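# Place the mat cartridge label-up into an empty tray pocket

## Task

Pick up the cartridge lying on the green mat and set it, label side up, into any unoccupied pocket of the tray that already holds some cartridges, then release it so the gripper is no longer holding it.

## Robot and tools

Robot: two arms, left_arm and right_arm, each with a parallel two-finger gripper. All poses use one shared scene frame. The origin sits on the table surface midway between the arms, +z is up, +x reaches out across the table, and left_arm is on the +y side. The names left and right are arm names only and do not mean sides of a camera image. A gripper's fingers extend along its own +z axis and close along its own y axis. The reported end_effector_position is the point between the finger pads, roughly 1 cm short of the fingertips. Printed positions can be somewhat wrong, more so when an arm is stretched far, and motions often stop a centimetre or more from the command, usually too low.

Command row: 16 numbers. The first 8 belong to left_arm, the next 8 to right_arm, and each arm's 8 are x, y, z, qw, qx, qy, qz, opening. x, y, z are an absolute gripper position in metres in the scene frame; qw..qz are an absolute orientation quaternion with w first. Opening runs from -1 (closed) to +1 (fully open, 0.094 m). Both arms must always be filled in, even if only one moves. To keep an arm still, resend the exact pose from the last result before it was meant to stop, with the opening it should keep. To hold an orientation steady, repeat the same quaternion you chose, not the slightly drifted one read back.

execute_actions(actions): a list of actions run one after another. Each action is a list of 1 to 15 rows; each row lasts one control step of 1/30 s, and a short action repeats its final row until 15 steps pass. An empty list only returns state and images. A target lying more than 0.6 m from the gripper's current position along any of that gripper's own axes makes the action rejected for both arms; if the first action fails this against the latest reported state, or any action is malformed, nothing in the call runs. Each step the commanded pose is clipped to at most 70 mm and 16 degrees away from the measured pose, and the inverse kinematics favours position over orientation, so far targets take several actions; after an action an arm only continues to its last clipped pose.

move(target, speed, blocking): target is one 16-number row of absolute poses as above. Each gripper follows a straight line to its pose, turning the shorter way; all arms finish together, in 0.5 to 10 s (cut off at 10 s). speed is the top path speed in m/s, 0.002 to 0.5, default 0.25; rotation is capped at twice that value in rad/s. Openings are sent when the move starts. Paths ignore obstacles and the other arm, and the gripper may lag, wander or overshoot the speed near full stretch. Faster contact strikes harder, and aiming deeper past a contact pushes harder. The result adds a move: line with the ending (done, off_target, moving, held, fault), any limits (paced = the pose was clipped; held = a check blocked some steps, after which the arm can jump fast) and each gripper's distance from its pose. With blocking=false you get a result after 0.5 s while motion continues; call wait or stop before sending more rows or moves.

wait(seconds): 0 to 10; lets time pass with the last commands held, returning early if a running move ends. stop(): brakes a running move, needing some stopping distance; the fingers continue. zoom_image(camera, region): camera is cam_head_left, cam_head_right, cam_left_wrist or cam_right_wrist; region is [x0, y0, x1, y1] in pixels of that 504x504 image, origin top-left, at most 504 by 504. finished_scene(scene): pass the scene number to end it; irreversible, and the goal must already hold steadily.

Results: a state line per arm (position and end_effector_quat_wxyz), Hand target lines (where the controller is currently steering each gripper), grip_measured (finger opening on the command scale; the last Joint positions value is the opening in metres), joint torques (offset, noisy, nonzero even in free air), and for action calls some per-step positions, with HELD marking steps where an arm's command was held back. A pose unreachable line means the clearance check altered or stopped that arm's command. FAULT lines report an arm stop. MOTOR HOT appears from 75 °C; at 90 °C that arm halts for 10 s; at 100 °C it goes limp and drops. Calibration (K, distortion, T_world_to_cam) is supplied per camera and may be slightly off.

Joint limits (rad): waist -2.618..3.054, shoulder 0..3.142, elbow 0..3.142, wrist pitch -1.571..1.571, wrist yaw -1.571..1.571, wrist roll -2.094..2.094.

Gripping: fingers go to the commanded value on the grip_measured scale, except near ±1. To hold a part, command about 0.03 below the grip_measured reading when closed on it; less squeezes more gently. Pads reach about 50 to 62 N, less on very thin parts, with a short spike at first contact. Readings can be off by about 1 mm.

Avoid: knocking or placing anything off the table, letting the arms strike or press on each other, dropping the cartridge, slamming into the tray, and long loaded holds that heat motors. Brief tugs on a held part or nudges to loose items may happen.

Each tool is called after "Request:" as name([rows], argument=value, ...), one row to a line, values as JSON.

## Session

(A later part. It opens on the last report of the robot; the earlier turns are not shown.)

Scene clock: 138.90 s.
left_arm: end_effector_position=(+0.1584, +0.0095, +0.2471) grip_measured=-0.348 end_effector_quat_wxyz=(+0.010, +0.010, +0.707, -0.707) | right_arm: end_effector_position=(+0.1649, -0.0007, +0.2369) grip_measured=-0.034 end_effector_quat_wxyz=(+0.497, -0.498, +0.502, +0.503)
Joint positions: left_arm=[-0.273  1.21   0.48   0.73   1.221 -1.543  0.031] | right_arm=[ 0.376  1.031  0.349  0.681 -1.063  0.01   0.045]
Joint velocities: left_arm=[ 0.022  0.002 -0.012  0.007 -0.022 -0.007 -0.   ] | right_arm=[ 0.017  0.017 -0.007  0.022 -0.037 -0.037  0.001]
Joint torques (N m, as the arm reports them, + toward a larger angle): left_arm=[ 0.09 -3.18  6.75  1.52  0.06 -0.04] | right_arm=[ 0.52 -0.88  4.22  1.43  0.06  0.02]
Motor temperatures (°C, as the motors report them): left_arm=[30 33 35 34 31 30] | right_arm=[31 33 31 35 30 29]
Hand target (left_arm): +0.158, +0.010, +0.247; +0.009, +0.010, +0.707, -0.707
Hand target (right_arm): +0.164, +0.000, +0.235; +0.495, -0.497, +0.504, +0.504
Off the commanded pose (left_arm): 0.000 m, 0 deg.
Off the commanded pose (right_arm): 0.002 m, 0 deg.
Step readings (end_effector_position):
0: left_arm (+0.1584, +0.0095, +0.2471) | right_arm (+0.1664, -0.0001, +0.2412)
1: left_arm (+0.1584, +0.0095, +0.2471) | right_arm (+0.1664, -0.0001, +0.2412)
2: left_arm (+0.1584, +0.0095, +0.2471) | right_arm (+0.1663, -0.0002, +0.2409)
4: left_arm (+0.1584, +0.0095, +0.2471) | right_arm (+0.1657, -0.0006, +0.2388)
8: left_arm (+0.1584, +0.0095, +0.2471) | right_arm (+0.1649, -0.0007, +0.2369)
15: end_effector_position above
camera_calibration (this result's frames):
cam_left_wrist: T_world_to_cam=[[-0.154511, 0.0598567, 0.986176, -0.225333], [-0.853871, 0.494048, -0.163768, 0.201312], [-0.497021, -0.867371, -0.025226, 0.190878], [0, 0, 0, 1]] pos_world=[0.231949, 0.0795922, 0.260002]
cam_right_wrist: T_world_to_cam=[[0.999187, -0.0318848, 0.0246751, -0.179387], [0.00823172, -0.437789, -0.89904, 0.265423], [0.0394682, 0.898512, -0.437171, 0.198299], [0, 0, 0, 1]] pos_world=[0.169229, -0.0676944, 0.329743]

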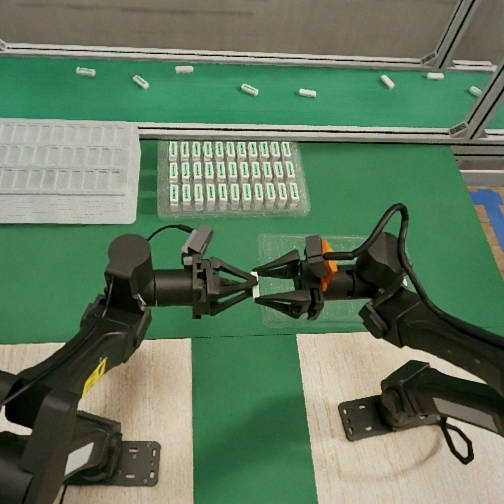

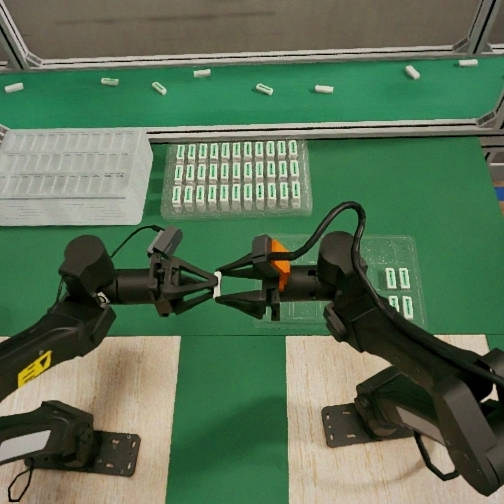

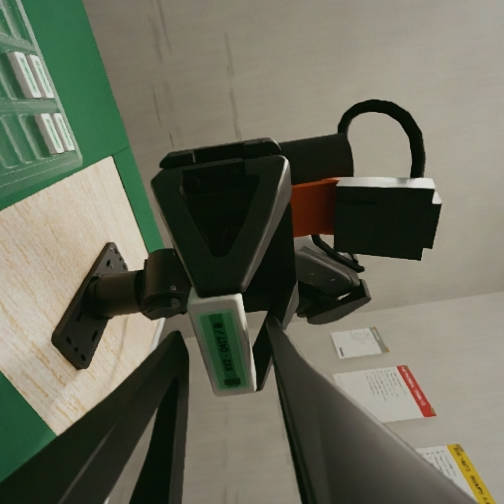

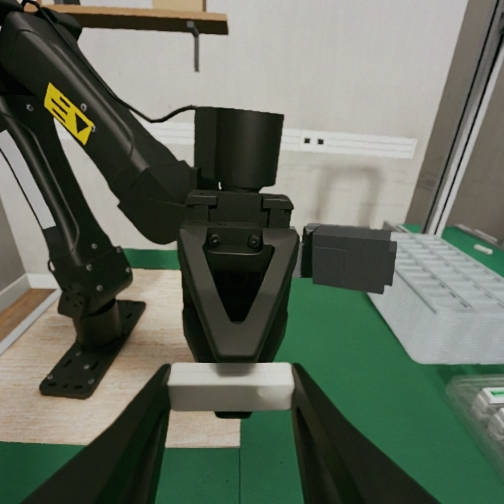

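Request:
execute_actions([
  [[0.1581, 0.0095, 0.2473, 0.009, 0.010, 0.707, -0.707, -0.39, 0.1645, 0.0005, 0.2350, 0.495, -0.497, 0.504, 0.504, -0.068],[0.1581, 0.0095, 0.2473, 0.009, 0.010, 0.707, -0.707, -0.43, 0.1645, 0.0005, 0.2350, 0.495, -0.497, 0.504, 0.504, -0.068],[0.1581, 0.0095, 0.2473, 0.009, 0.010, 0.707, -0.707, -0.47, 0.1645, 0.0005, 0.2350, 0.495, -0.497, 0.504, 0.504, -0.068],[0.1581, 0.0095, 0.2473, 0.009, 0.010, 0.707, -0.707, -0.51, 0.1645, 0.0005, 0.2350, 0.495, -0.497, 0.504, 0.504, -0.068],[0.1581, 0.0095, 0.2473, 0.009, 0.010, 0.707, -0.707, -0.55, 0.1645, 0.0005, 0.2350, 0.495, -0.497, 0.504, 0.504, -0.068],[0.1581, 0.0095, 0.2473, 0.009, 0.010, 0.707, -0.707, -0.58, 0.1645, 0.0005, 0.2350, 0.495, -0.497, 0.504, 0.504, -0.068],[0.1581, 0.0095, 0.2473, 0.009, 0.010, 0.707, -0.707, -0.60, 0.1645, 0.0005, 0.2350, 0.495, -0.497, 0.504, 0.504, -0.068],[0.1581, 0.0095, 0.2473, 0.009, 0.010, 0.707, -0.707, -0.615, 0.1645, 0.0005, 0.2350, 0.495, -0.497, 0.504, 0.504, -0.068],[0.1581, 0.0095, 0.2473, 0.009, 0.010, 0.707, -0.707, -0.63, 0.1645, 0.0005, 0.2350, 0.495, -0.497, 0.504, 0.504, -0.068],[0.1581, 0.0095, 0.2473, 0.009, 0.010, 0.707, -0.707, -0.645, 0.1645, 0.0005, 0.2350, 0.495, -0.497, 0.504, 0.504, -0.068],[0.1581, 0.0095, 0.2473, 0.009, 0.010, 0.707, -0.707, -0.66, 0.1645, 0.0005, 0.2350, 0.495, -0.497, 0.504, 0.504, -0.068],[0.1581, 0.0095, 0.2473, 0.009, 0.010, 0.707, -0.707, -0.675, 0.1645, 0.0005, 0.2350, 0.495, -0.497, 0.504, 0.504, -0.068],[0.1581, 0.0095, 0.2473, 0.009, 0.010, 0.707, -0.707, -0.69, 0.1645, 0.0005, 0.2350, 0.495, -0.497, 0.504, 0.504, -0.068]],
])

Scene clock: 145.47 s.
left_arm: end_effector_position=(+0.1584, +0.0095, +0.2470) grip_measured=-0.670 end_effector_quat_wxyz=(+0.010, +0.009, +0.707, -0.707) | right_arm: end_effector_position=(+0.1649, -0.0007, +0.2369) grip_measured=-0.034 end_effector_quat_wxyz=(+0.497, -0.498, +0.503, +0.503)
Joint positions: left_arm=[-0.273  1.21   0.48   0.73   1.221 -1.543  0.015] | right_arm=[ 0.376  1.031  0.349  0.681 -1.063  0.01   0.045]
Joint velocities: left_arm=[-0.017  0.012 -0.027  0.037  0.007 -0.007 -0.002] | right_arm=[-0.002  0.002 -0.012 -0.037 -0.051 -0.007 -0.   ]
Joint torques (N m, as the arm reports them, + toward a larger angle): left_arm=[ 0.09 -3.19  6.75  1.52  0.06 -0.04] | right_arm=[ 0.49 -0.8   4.19  1.43  0.05  0.01]
Motor temperatures (°C, as the motors report them): left_arm=[30 33 35 34 31 30] | right_arm=[31 33 31 35 30 29]
Hand target (left_arm): +0.158, +0.010, +0.247; +0.009, +0.010, +0.707, -0.707
Hand target (right_arm): +0.164, +0.000, +0.235; +0.495, -0.497, +0.504, +0.504
Off the commanded pose (left_arm): 0.000 m, 0 deg.
Off the commanded pose (right_arm): 0.002 m, 0 deg.
Step readings (end_effector_position):
0: left_arm (+0.1584, +0.0095, +0.2471) | right_arm (+0.1649, -0.0007, +0.2369)
1: left_arm (+0.1584, +0.0095, +0.2471) | right_arm (+0.1649, -0.0007, +0.2369)
2: left_arm (+0.1584, +0.0095, +0.2471) | right_arm (+0.1649, -0.0007, +0.2369)
4: left_arm (+0.1584, +0.0095, +0.2471) | right_arm (+0.1649, -0.0007, +0.2369)
8: left_arm (+0.1584, +0.0095, +0.2471) | right_arm (+0.1649, -0.0007, +0.2369)
15: end_effector_position above
camera_calibration (this result's frames):
cam_left_wrist: T_world_to_cam=[[-0.154157, 0.0597282, 0.986239, -0.225354], [-0.85393, 0.49407, -0.163398, 0.201221], [-0.49703, -0.867368, -0.0251608, 0.190862], [0, 0, 0, 1]] pos_world=[0.231953, 0.0795906, 0.259934]
cam_right_wrist: T_world_to_cam=[[0.999196, -0.0318851, 0.0242939, -0.179298], [0.00788864, -0.43779, -0.899043, 0.26548], [0.0393017, 0.898512, -0.437187, 0.19833], [0, 0, 0, 1]] pos_world=[0.169265, -0.0676943, 0.329741]

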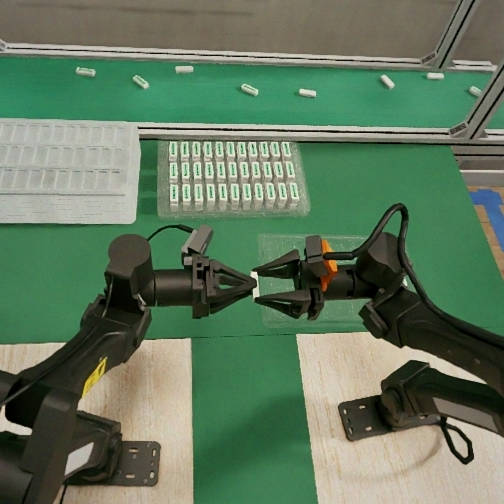

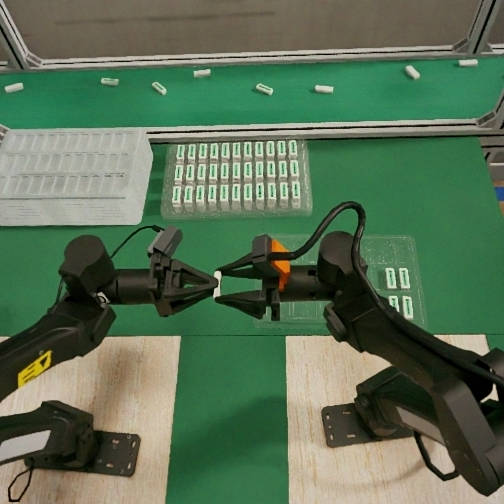

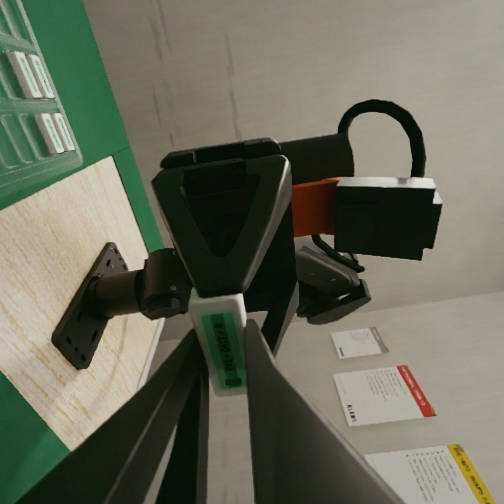

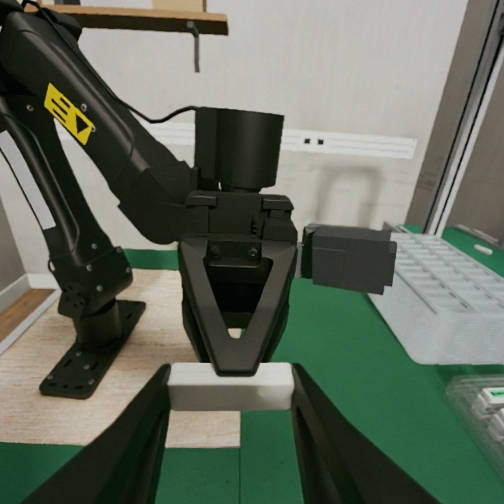

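Request:
execute_actions([
  [[0.1581, 0.0095, 0.2473, 0.009, 0.010, 0.707, -0.707, -0.70, 0.1645, 0.0005, 0.2350, 0.495, -0.497, 0.504, 0.504, -0.068],[0.1581, 0.0095, 0.2473, 0.009, 0.010, 0.707, -0.707, -0.71, 0.1645, 0.0005, 0.2350, 0.495, -0.497, 0.504, 0.504, -0.068]],
])

Scene clock: 146.93 s.
left_arm: end_effector_position=(+0.1584, +0.0095, +0.2470) grip_measured=-0.670 end_effector_quat_wxyz=(+0.010, +0.009, +0.707, -0.707) | right_arm: end_effector_position=(+0.1649, -0.0007, +0.2369) grip_measured=-0.034 end_effector_quat_wxyz=(+0.497, -0.498, +0.503, +0.503)
Joint positions: left_arm=[-0.273  1.21   0.48   0.73   1.221 -1.543  0.015] | right_arm=[ 0.376  1.031  0.349  0.681 -1.063  0.01   0.045]
Joint velocities: left_arm=[ 0.002  0.007  0.007 -0.022  0.007  0.051  0.001] | right_arm=[ 0.007  0.002 -0.002  0.007 -0.007  0.037  0.   ]
Joint torques (N m, as the arm reports them, + toward a larger angle): left_arm=[ 0.08 -3.19  6.75  1.52  0.06 -0.04] | right_arm=[ 0.51 -0.74  4.2   1.44  0.04  0.01]
Motor temperatures (°C, as the motors report them): left_arm=[30 33 35 34 31 30] | right_arm=[31 33 31 35 30 29]
Hand target (left_arm): +0.158, +0.010, +0.247; +0.009, +0.010, +0.707, -0.707
Hand target (right_arm): +0.164, +0.000, +0.235; +0.495, -0.497, +0.504, +0.504
Off the commanded pose (left_arm): 0.000 m, 0 deg.
Off the commanded pose (right_arm): 0.002 m, 0 deg.
Step readings (end_effector_position):
0: left_arm (+0.1584, +0.0095, +0.2470) | right_arm (+0.1649, -0.0007, +0.2369)
1: left_arm (+0.1584, +0.0095, +0.2470) | right_arm (+0.1649, -0.0007, +0.2369)
2: left_arm (+0.1584, +0.0095, +0.2470) | right_arm (+0.1649, -0.0007, +0.2369)
4: left_arm (+0.1584, +0.0095, +0.2470) | right_arm (+0.1649, -0.0007, +0.2369)
8: left_arm (+0.1584, +0.0095, +0.2470) | right_arm (+0.1649, -0.0007, +0.2369)
15: end_effector_position above
camera_calibration (this result's frames):
cam_left_wrist: T_world_to_cam=[[-0.154157, 0.0597282, 0.986239, -0.225354], [-0.85393, 0.49407, -0.163398, 0.201221], [-0.49703, -0.867368, -0.0251608, 0.190862], [0, 0, 0, 1]] pos_world=[0.231953, 0.0795906, 0.259934]
cam_right_wrist: T_world_to_cam=[[0.999196, -0.0318851, 0.0242939, -0.179298], [0.00788864, -0.43779, -0.899043, 0.26548], [0.0393017, 0.898512, -0.437187, 0.19833], [0, 0, 0, 1]] pos_world=[0.169265, -0.0676943, 0.329741]

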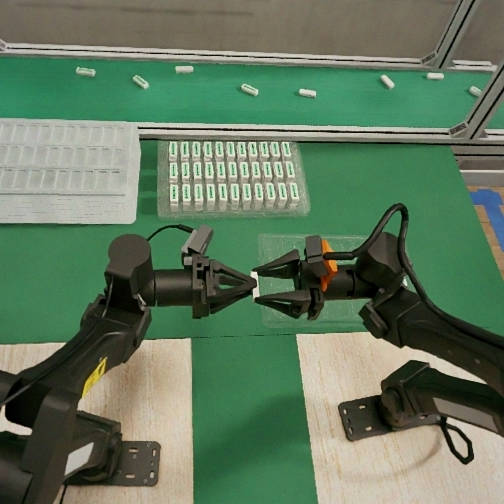

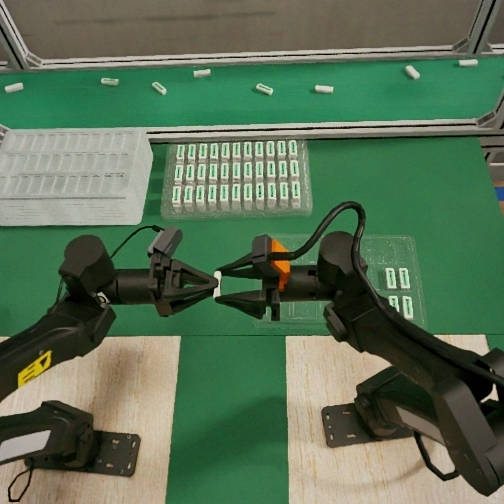

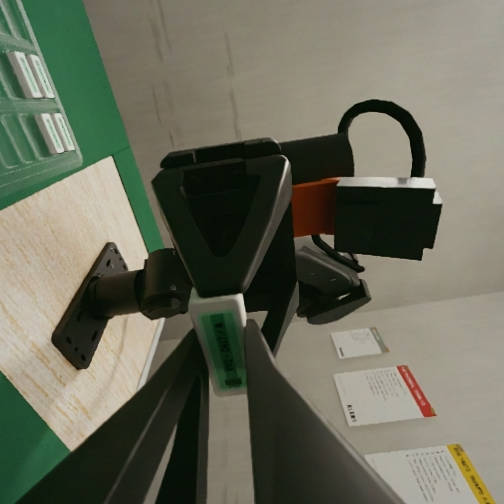

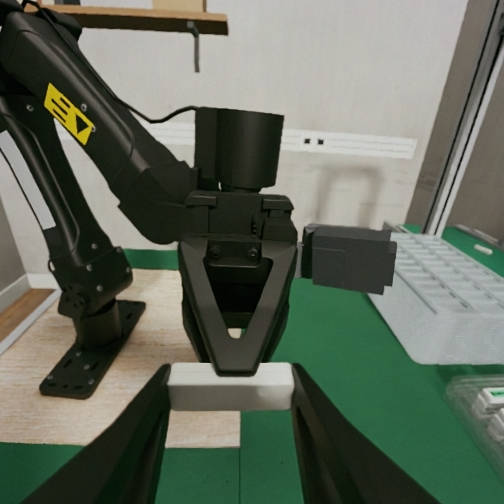

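Request:
execute_actions([
  [[0.1581, 0.0095, 0.2473, 0.009, 0.010, 0.707, -0.707, -0.705, 0.1649, -0.0007, 0.2369, 0.497, -0.498, 0.503, 0.503, 0.05],[0.1581, 0.0095, 0.2473, 0.009, 0.010, 0.707, -0.707, -0.705, 0.1649, -0.0007, 0.2369, 0.497, -0.498, 0.503, 0.503, 0.15],[0.1581, 0.0095, 0.2473, 0.009, 0.010, 0.707, -0.707, -0.705, 0.1649, -0.0007, 0.2369, 0.497, -0.498, 0.503, 0.503, 0.3],[0.1581, 0.0095, 0.2473, 0.009, 0.010, 0.707, -0.707, -0.705, 0.1649, -0.0007, 0.2369, 0.497, -0.498, 0.503, 0.503, 0.45],[0.1581, 0.0095, 0.2473, 0.009, 0.010, 0.707, -0.707, -0.705, 0.1649, -0.0007, 0.2369, 0.497, -0.498, 0.503, 0.503, 0.6],[0.1581, 0.0095, 0.2473, 0.009, 0.010, 0.707, -0.707, -0.705, 0.1649, -0.0007, 0.2369, 0.497, -0.498, 0.503, 0.503, 0.6],[0.1581, 0.0095, 0.2473, 0.009, 0.010, 0.707, -0.707, -0.705, 0.1649, -0.0007, 0.2369, 0.497, -0.498, 0.503, 0.503, 0.6],[0.1581, 0.0095, 0.2473, 0.009, 0.010, 0.707, -0.707, -0.705, 0.1649, -0.003, 0.2369, 0.497, -0.498, 0.503, 0.503, 0.6],[0.1581, 0.0095, 0.2473, 0.009, 0.010, 0.707, -0.707, -0.705, 0.1649, -0.007, 0.2369, 0.497, -0.498, 0.503, 0.503, 0.6],[0.1581, 0.0095, 0.2473, 0.009, 0.010, 0.707, -0.707, -0.705, 0.1649, -0.012, 0.2369, 0.497, -0.498, 0.503, 0.503, 0.6],[0.1581, 0.0095, 0.2473, 0.009, 0.010, 0.707, -0.707, -0.705, 0.1649, -0.018, 0.2369, 0.497, -0.498, 0.503, 0.503, 0.6],[0.1581, 0.0095, 0.2473, 0.009, 0.010, 0.707, -0.707, -0.705, 0.1649, -0.024, 0.2369, 0.497, -0.498, 0.503, 0.503, 0.6],[0.1581, 0.0095, 0.2473, 0.009, 0.010, 0.707, -0.707, -0.705, 0.1649, -0.029, 0.2369, 0.497, -0.498, 0.503, 0.503, 0.6],[0.1581, 0.0095, 0.2473, 0.009, 0.010, 0.707, -0.707, -0.705, 0.1649, -0.033, 0.2369, 0.497, -0.498, 0.503, 0.503, 0.6],[0.1581, 0.0095, 0.2473, 0.009, 0.010, 0.707, -0.707, -0.705, 0.1649, -0.035, 0.2369, 0.497, -0.498, 0.503, 0.503, 0.6]],
])

Request:
move(target=[0.235, -0.105, 0.10, 0, 0, 1, 0, -0.705, 0.2, -0.36, 0.27, 0.7071, 0, 0.7071, 0, 0.6], speed=0.35)

Scene clock: 155.77 s.
left_arm: end_effector_position=(+0.1584, +0.0095, +0.2470) grip_measured=-0.670 end_effector_quat_wxyz=(+0.010, +0.009, +0.707, -0.707) | right_arm: end_effector_position=(+0.1758, -0.0238, +0.2401) grip_measured=+0.599 end_effector_quat_wxyz=(+0.512, -0.488, +0.508, +0.490)
Joint positions: left_arm=[-0.273  1.21   0.48   0.73   1.221 -1.543  0.015] | right_arm=[ 0.253  0.983  0.333  0.665 -1.143  0.012  0.075]
Joint velocities: left_arm=[-0.002  0.002 -0.007  0.051 -0.022  0.037  0.001] | right_arm=[-0.618 -0.31  -0.134 -0.066 -0.462  0.007 -0.001]
Joint torques (N m, as the arm reports them, + toward a larger angle): left_arm=[ 0.09 -3.19  6.75  1.52  0.05 -0.04] | right_arm=[-0.01 -2.24  3.66  1.28 -0.04  0.1 ]
Motor temperatures (°C, as the motors report them): left_arm=[30 33 35 34 31 30] | right_arm=[31 33 31 35 30 29]
Hand target (left_arm): +0.158, +0.010, +0.247; +0.009, +0.010, +0.707, -0.707
Hand target (right_arm): +0.165, -0.032, +0.237; +0.499, -0.495, +0.502, +0.503
Off the commanded pose (left_arm): 0.000 m, 0 deg.
Off the commanded pose (right_arm): 0.016 m, 3 deg.
Step readings (end_effector_position):
0: left_arm (+0.1584, +0.0095, +0.2470) | right_arm (+0.1649, -0.0007, +0.2369)
1: left_arm (+0.1584, +0.0095, +0.2470) | right_arm (+0.1649, -0.0007, +0.2369)
2: left_arm (+0.1584, +0.0095, +0.2470) | right_arm (+0.1649, -0.0007, +0.2369)
4: left_arm (+0.1584, +0.0095, +0.2470) | right_arm (+0.1649, -0.0007, +0.2369)
8: left_arm (+0.1584, +0.0095, +0.2470) | right_arm (+0.1649, -0.0007, +0.2369)
15: end_effector_position above
camera_calibration (this result's frames):
cam_left_wrist: T_world_to_cam=[[-0.154157, 0.0597282, 0.986239, -0.225354], [-0.85393, 0.49407, -0.163398, 0.201221], [-0.49703, -0.867368, -0.0251608, 0.190862], [0, 0, 0, 1]] pos_world=[0.231953, 0.0795906, 0.259934]
cam_right_wrist: T_world_to_cam=[[0.996446, -0.0754852, 0.0373937, -0.194699], [0.00111833, -0.432004, -0.901871, 0.260048], [0.0842321, 0.898707, -0.430384, 0.210557], [0, 0, 0, 1]] pos_world=[0.175981, -0.0915838, 0.332431]

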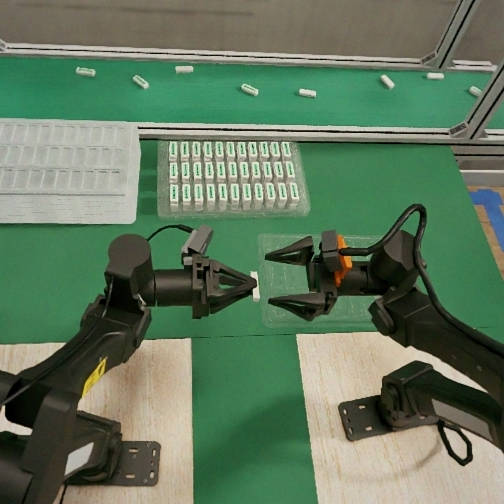

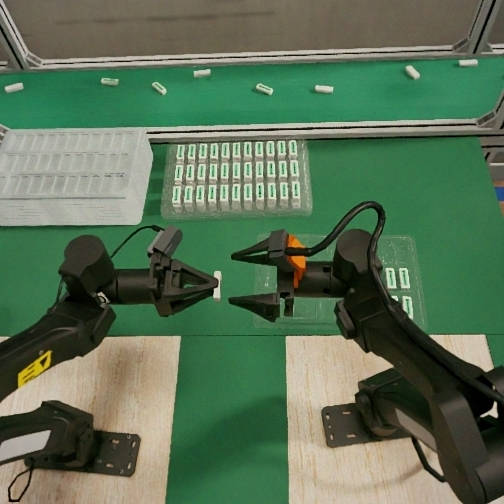

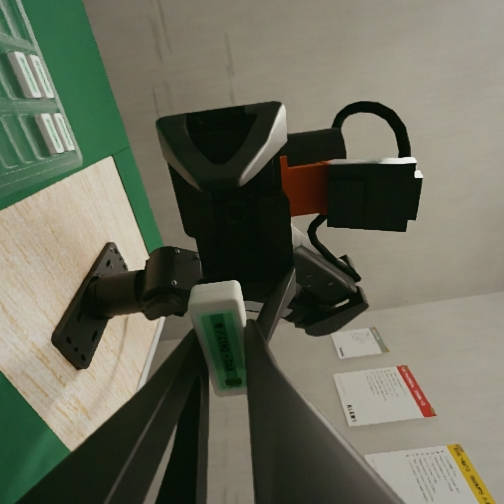

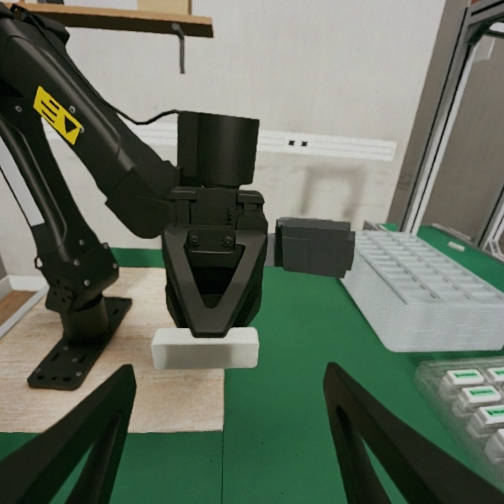

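Scene clock: 159.27 s.
left_arm: end_effector_position=(+0.2349, -0.1070, +0.0930) grip_measured=-0.670 end_effector_quat_wxyz=(-0.009, -0.004, +1.000, -0.005) | right_arm: end_effector_position=(+0.1930, -0.3625, +0.2714) grip_measured=+0.599 end_effector_quat_wxyz=(+0.716, +0.012, +0.698, +0.014)
Joint positions: left_arm=[-0.834  2.423  2.379 -1.53   0.021 -0.918  0.015] | right_arm=[-1.624  0.397  0.253  0.464 -1.49   0.356  0.075]
Joint velocities: left_arm=[ 0.002  0.007 -0.007 -0.095  0.007  0.037  0.   ] | right_arm=[ 0.002  0.007  0.007  0.022 -0.11   0.066 -0.002]
Joint torques (N m, as the arm reports them, + toward a larger angle): left_arm=[ -0.21 -12.86   9.28   0.31  -0.07  -0.1 ] | right_arm=[0.66 3.15 4.37 1.06 0.29 0.04]
Motor temperatures (°C, as the motors report them): left_arm=[30 35 36 34 31 30] | right_arm=[31 33 31 35 30 29]
Hand target (left_arm): +0.236, -0.108, +0.101; -0.000, -0.005, +1.000, -0.008
Hand target (right_arm): +0.194, -0.365, +0.273; +0.718, +0.015, +0.696, +0.014
Off the commanded pose (left_arm): 0.007 m, 1 deg.
Off the commanded pose (right_arm): 0.008 m, 3 deg.
move: off_target (right_arm)
camera_calibration (this result's frames):
cam_left_wrist: T_world_to_cam=[[-0.11736, -0.990439, 0.0725014, -0.0907179], [-0.849452, 0.137937, 0.509318, 0.197188], [-0.514449, -0.00181279, -0.857519, 0.298115], [0, 0, 0, 1]] pos_world=[0.31022, -0.11651, 0.161785]
cam_right_wrist: T_world_to_cam=[[-0.0305684, -0.99953, -0.0025134, -0.364428], [-0.414295, 0.0149586, -0.91002, 0.386432], [0.909629, -0.0267765, -0.414558, 0.0278874], [0, 0, 0, 1]] pos_world=[0.12359, -0.36929, 0.362306]

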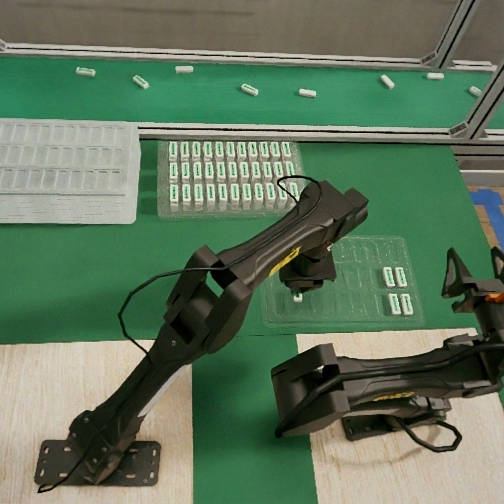

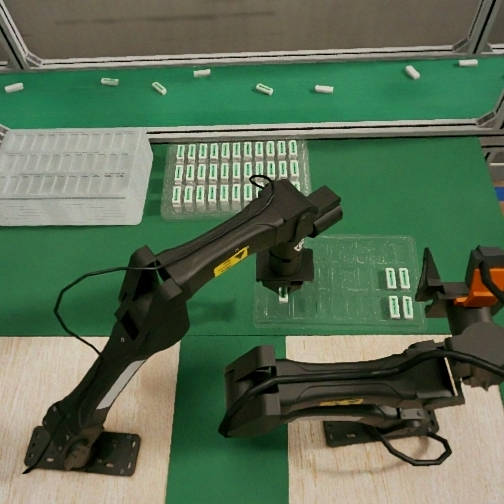

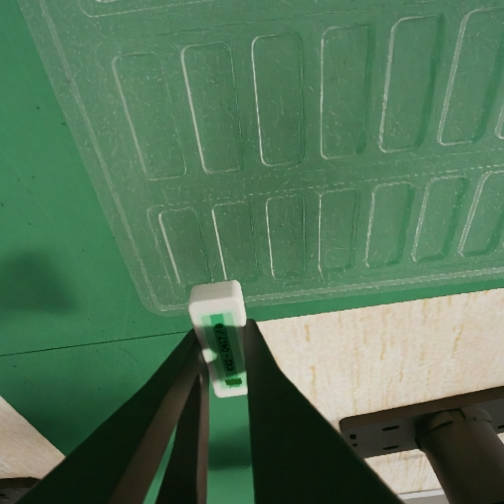

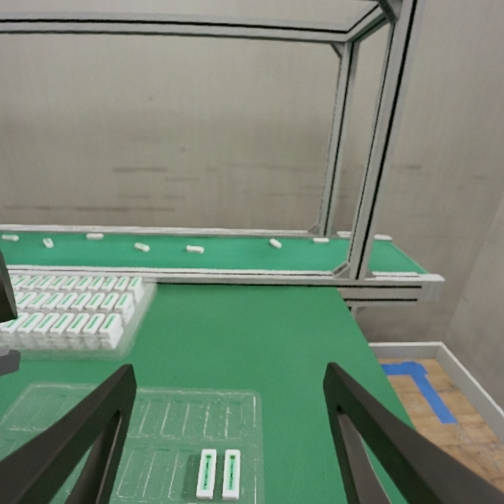

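Request:
zoom_image(camera="cam_left_wrist", region=[130, 170, 330, 330])

Region (130, 170, 330, 330) of cam_left_wrist's 504x504 image, scaled by 2.520, with more detail than that image has; it fills the top 403 rows of this view, and the rest is white.

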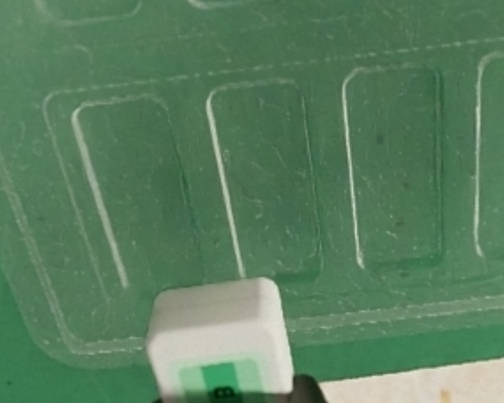

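Request:
move(target=[0.243, -0.111, 0.070, 0.004, 0, 1, 0.003, -0.705, 0.193, -0.3625, 0.2714, 0.716, 0.012, 0.698, 0.014, 0.6], speed=0.08)

Scene clock: 170.10 s.
left_arm: end_effector_position=(+0.2412, -0.1096, +0.0677) grip_measured=-0.670 end_effector_quat_wxyz=(-0.007, -0.004, +1.000, +0.007) | right_arm: end_effector_position=(+0.1930, -0.3622, +0.2724) grip_measured=+0.599 end_effector_quat_wxyz=(+0.716, +0.011, +0.698, +0.013)
Joint positions: left_arm=[-0.834  2.466  2.355 -1.479  0.002 -0.918  0.015] | right_arm=[-1.624  0.398  0.253  0.477 -1.49   0.364  0.075]
Joint velocities: left_arm=[-0.017 -0.007  0.007  0.007 -0.066 -0.022  0.   ] | right_arm=[ 0.002 -0.007  0.012 -0.007 -0.022 -0.051 -0.   ]
Joint torques (N m, as the arm reports them, + toward a larger angle): left_arm=[ -0.22 -13.92   4.99   0.55  -0.07   0.03] | right_arm=[-0.01  2.39  4.29  0.89  0.17 -0.03]
Motor temperatures (°C, as the motors report them): left_arm=[30 40 37 33 31 30] | right_arm=[31 33 32 35 30 29]
Hand target (left_arm): +0.243, -0.111, +0.070; +0.004, -0.000, +1.000, +0.003
Hand target (right_arm): +0.193, -0.363, +0.271; +0.716, +0.012, +0.698, +0.014
Off the commanded pose (left_arm): 0.003 m, 1 deg.
Off the commanded pose (right_arm): 0.001 m, 0 deg.
move: done
camera_calibration (this result's frames):
cam_left_wrist: T_world_to_cam=[[-0.117851, -0.991883, 0.0477414, -0.0890877], [-0.851803, 0.125685, 0.508562, 0.214987], [-0.510434, 0.019268, -0.859701, 0.281156], [0, 0, 0, 1]] pos_world=[0.316139, -0.120802, 0.136629]
cam_right_wrist: T_world_to_cam=[[-0.0303411, -0.999539, 0.000853639, -0.365159], [-0.413438, 0.0117724, -0.910456, 0.386108], [0.910027, -0.0279772, -0.413605, 0.0275436], [0, 0, 0, 1]] pos_world=[0.123487, -0.368766, 0.363238]

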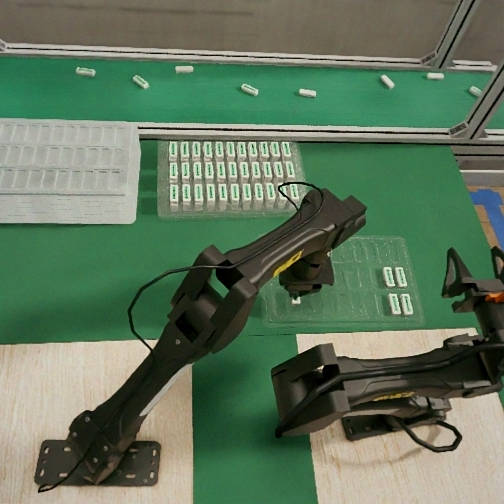

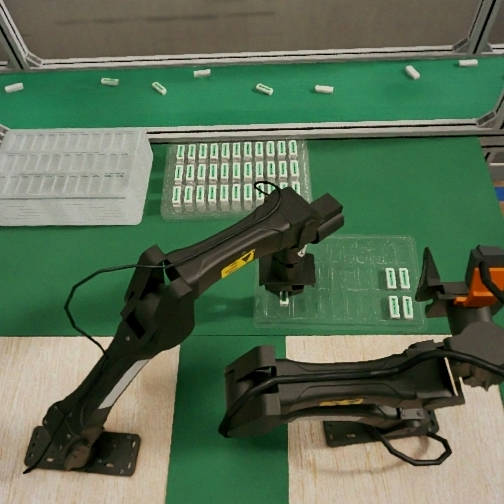

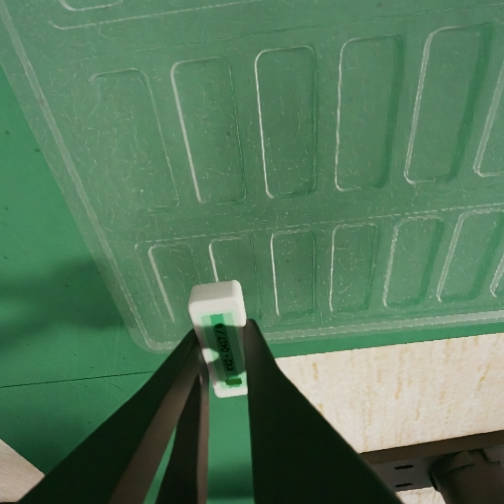

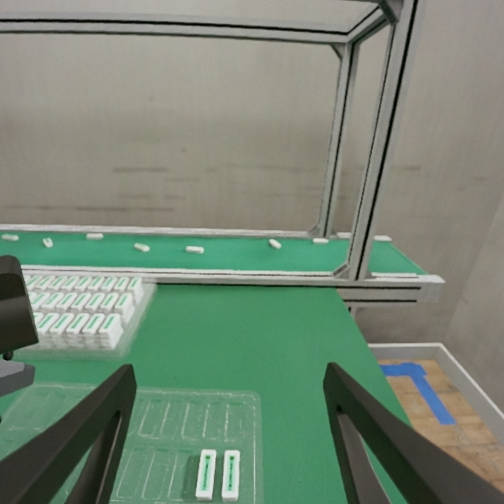

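Request:
zoom_image(camera="cam_left_wrist", region=[130, 200, 330, 360])

Region (130, 200, 330, 360) of cam_left_wrist's 504x504 image, scaled by 2.520, with more detail than that image has; it fills the top 403 rows of this view, and the rest is white.

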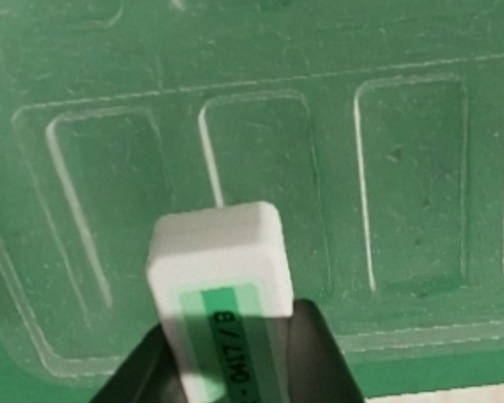

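Request:
move(target=[0.2435, -0.1165, 0.054, 0.0, 0.012, 1, -0.008, -0.705, 0.193, -0.3625, 0.2714, 0.716, 0.012, 0.698, 0.014, 0.6], speed=0.04)

Request:
zoom_image(camera="cam_left_wrist", region=[130, 220, 330, 380])

Scene clock: 185.20 s.
left_arm: end_effector_position=(+0.2440, -0.1137, +0.0518) grip_measured=-0.670 end_effector_quat_wxyz=(-0.003, +0.008, +1.000, +0.001) | right_arm: end_effector_position=(+0.1930, -0.3622, +0.2724) grip_measured=+0.599 end_effector_quat_wxyz=(+0.716, +0.011, +0.698, +0.013)
Joint positions: left_arm=[-0.834  2.466  2.292 -1.402  0.004 -0.893  0.015] | right_arm=[-1.624  0.398  0.253  0.477 -1.49   0.364  0.075]
Joint velocities: left_arm=[-0.002 -0.012 -0.002  0.022  0.022  0.007  0.001] | right_arm=[-0.012 -0.007 -0.007 -0.037 -0.037  0.007  0.   ]
Joint torques (N m, as the arm reports them, + toward a larger angle): left_arm=[ -0.11 -14.1    4.85   0.58   0.08   0.02] | right_arm=[-0.04  2.34  4.38  0.9   0.18 -0.06]
Motor temperatures (°C, as the motors report them): left_arm=[30 45 35 32 31 30] | right_arm=[31 33 32 35 30 29]
Hand target (left_arm): +0.244, -0.117, +0.054; -0.000, +0.012, +1.000, -0.008
Hand target (right_arm): +0.193, -0.362, +0.271; +0.716, +0.012, +0.698, +0.014
Off the commanded pose (left_arm): 0.004 m, 1 deg.
Off the commanded pose (right_arm): 0.001 m, 0 deg.
move: done
camera_calibration (this result's frames):
cam_left_wrist: T_world_to_cam=[[-0.142376, -0.988069, 0.0587317, -0.0861973], [-0.851961, 0.152537, 0.500894, 0.229511], [-0.503876, 0.021278, -0.863514, 0.267805], [0, 0, 0, 1]] pos_world=[0.318202, -0.125876, 0.121355]
cam_right_wrist: T_world_to_cam=[[-0.0303411, -0.999539, 0.000853639, -0.365159], [-0.413438, 0.0117724, -0.910456, 0.386108], [0.910027, -0.0279772, -0.413605, 0.0275436], [0, 0, 0, 1]] pos_world=[0.123487, -0.368766, 0.363238]

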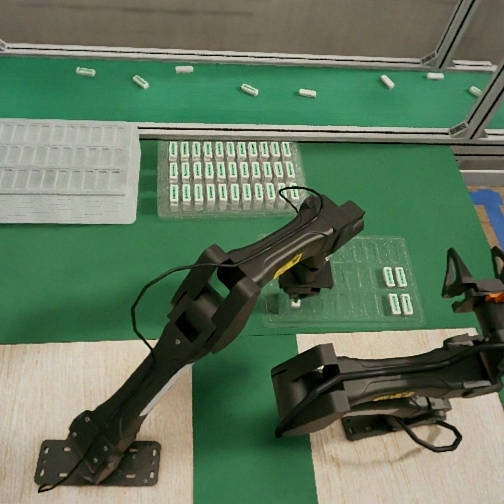

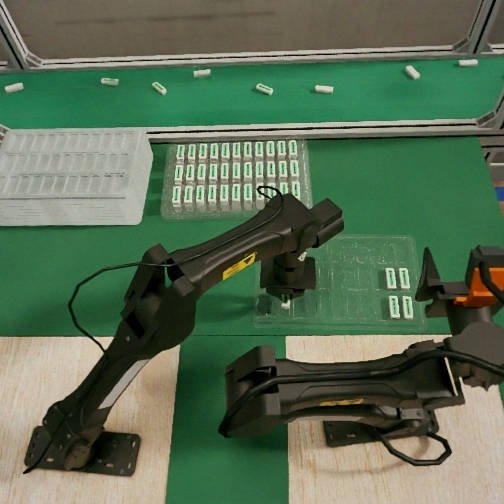

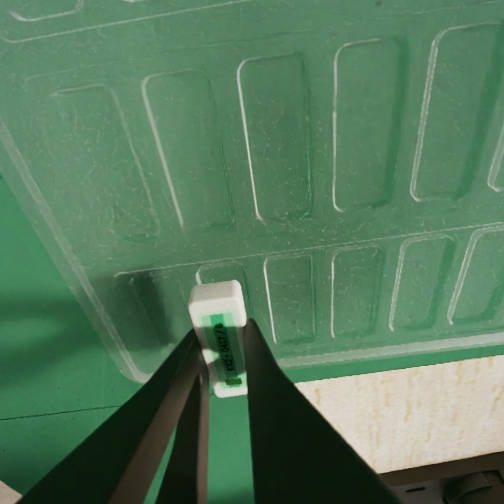

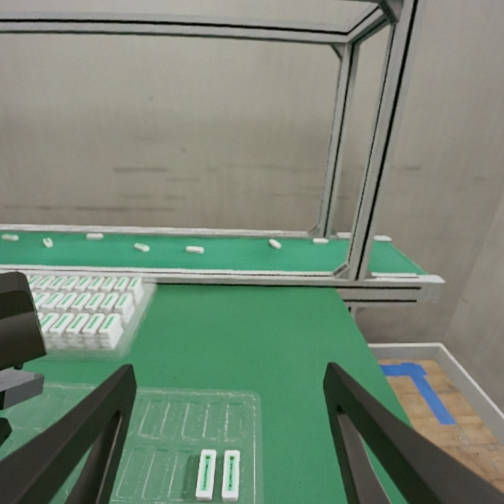

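Region (130, 220, 330, 380) of cam_left_wrist's 504x504 image, scaled by 2.520, with more detail than that image has; it fills the top 403 rows of this view, and the rest is white.

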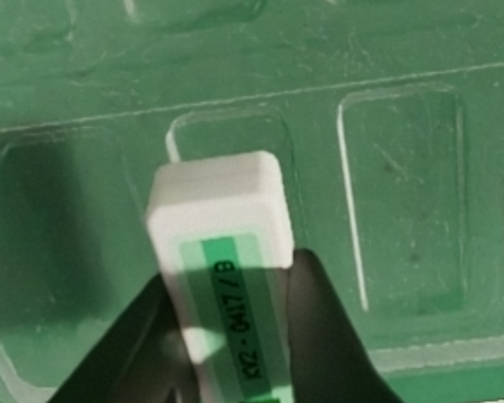

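Request:
zoom_image(camera="cam_head_left", region=[255, 270, 335, 335])

Request:
zoom_image(camera="cam_head_right", region=[245, 270, 325, 335])

Region (255, 270, 335, 335) of cam_head_left's 504x504 image, scaled by 6.300, with more detail than that image has; it fills the top 410 rows of this view, and the rest is white.

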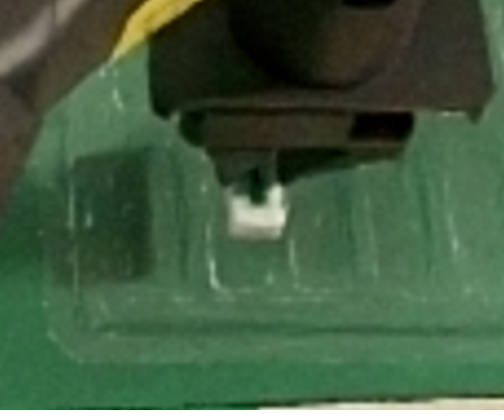

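Region (245, 270, 325, 335) of cam_head_right's 504x504 image, scaled by 6.300, with more detail than that image has; it fills the top 410 rows of this view, and the rest is white.

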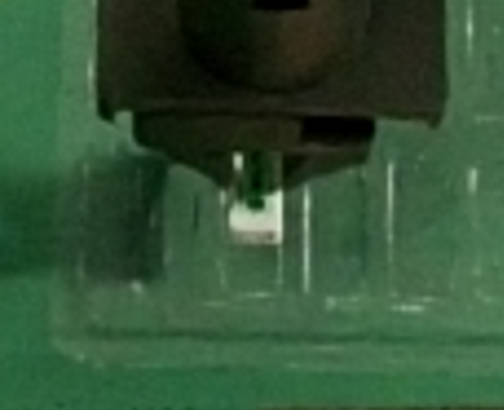

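Request:
move(target=[0.2332, -0.1177, 0.044, 0.0, 0.014, 1, -0.004, -0.705, 0.193, -0.3625, 0.2714, 0.716, 0.012, 0.698, 0.014, 0.6], speed=0.03)

Request:
zoom_image(camera="cam_left_wrist", region=[130, 220, 330, 380])

Request:
zoom_image(camera="cam_head_left", region=[255, 270, 335, 335])

Scene clock: 199.23 s.
left_arm: end_effector_position=(+0.2346, -0.1118, +0.0336) grip_measured=-0.671 end_effector_quat_wxyz=(-0.009, +0.013, +1.000, +0.012) | right_arm: end_effector_position=(+0.1930, -0.3622, +0.2724) grip_measured=+0.599 end_effector_quat_wxyz=(+0.716, +0.011, +0.698, +0.013)
Joint positions: left_arm=[-0.849  2.457  2.203 -1.348 -0.    -0.898  0.015] | right_arm=[-1.624  0.398  0.253  0.477 -1.49   0.364  0.075]
Joint velocities: left_arm=[ 0.022  0.007 -0.002  0.066  0.066 -0.022  0.001] | right_arm=[ 0.002 -0.007 -0.002  0.081 -0.037 -0.081  0.   ]
Joint torques (N m, as the arm reports them, + toward a larger angle): left_arm=[ -0.5  -15.42   4.86   0.55   0.07  -0.11] | right_arm=[-0.1   2.33  4.35  0.9   0.17 -0.04]
Motor temperatures (°C, as the motors report them): left_arm=[30 48 35 32 31 30] | right_arm=[31 33 32 34 30 29]
Hand target (left_arm): +0.233, -0.118, +0.044; -0.001, +0.014, +1.000, -0.004
Hand target (right_arm): +0.193, -0.362, +0.271; +0.716, +0.012, +0.698, +0.014
Off the commanded pose (left_arm): 0.012 m, 2 deg.
Off the commanded pose (right_arm): 0.001 m, 0 deg.
move: off_target (left_arm)
camera_calibration (this result's frames):
cam_left_wrist: T_world_to_cam=[[-0.151673, -0.987694, 0.0381592, -0.0816879], [-0.844399, 0.149543, 0.514419, 0.227794], [-0.513795, 0.0458018, -0.85669, 0.252192], [0, 0, 0, 1]] pos_world=[0.309534, -0.126298, 0.101986]
cam_right_wrist: T_world_to_cam=[[-0.0303411, -0.999539, 0.000853639, -0.365159], [-0.413438, 0.0117724, -0.910456, 0.386108], [0.910027, -0.0279772, -0.413605, 0.0275436], [0, 0, 0, 1]] pos_world=[0.123487, -0.368766, 0.363238]

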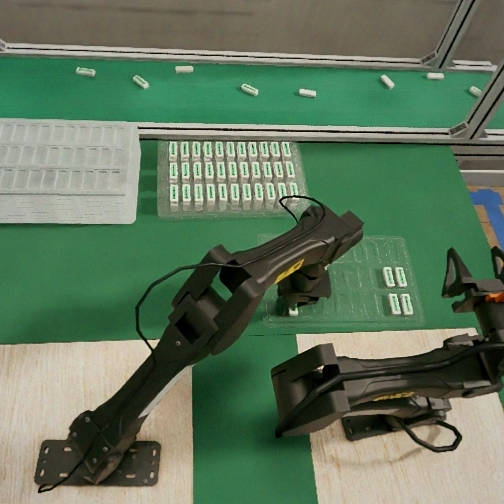

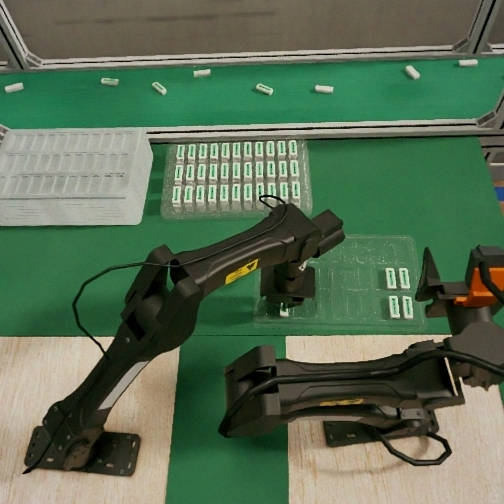

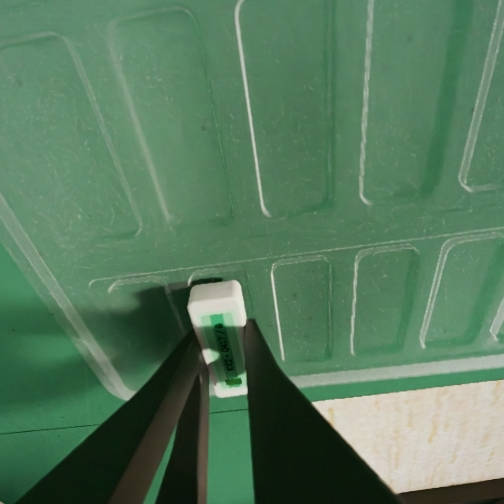

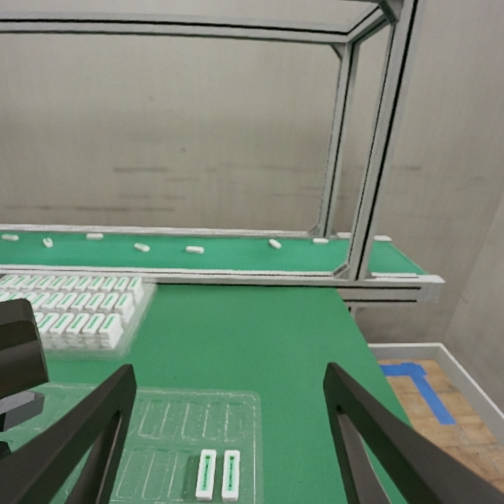

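Region (130, 220, 330, 380) of cam_left_wrist's 504x504 image, scaled by 2.520, with more detail than that image has; it fills the top 403 rows of this view, and the rest is white.

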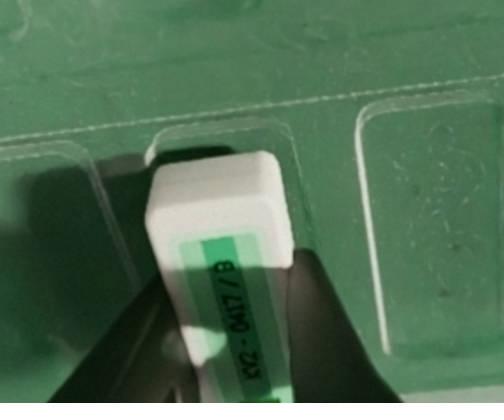

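Region (255, 270, 335, 335) of cam_head_left's 504x504 image, scaled by 6.300, with more detail than that image has; it fills the top 410 rows of this view, and the rest is white.

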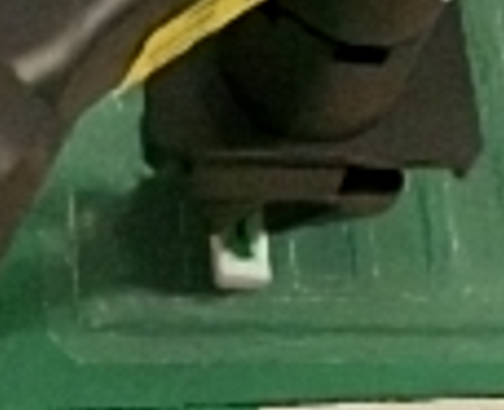

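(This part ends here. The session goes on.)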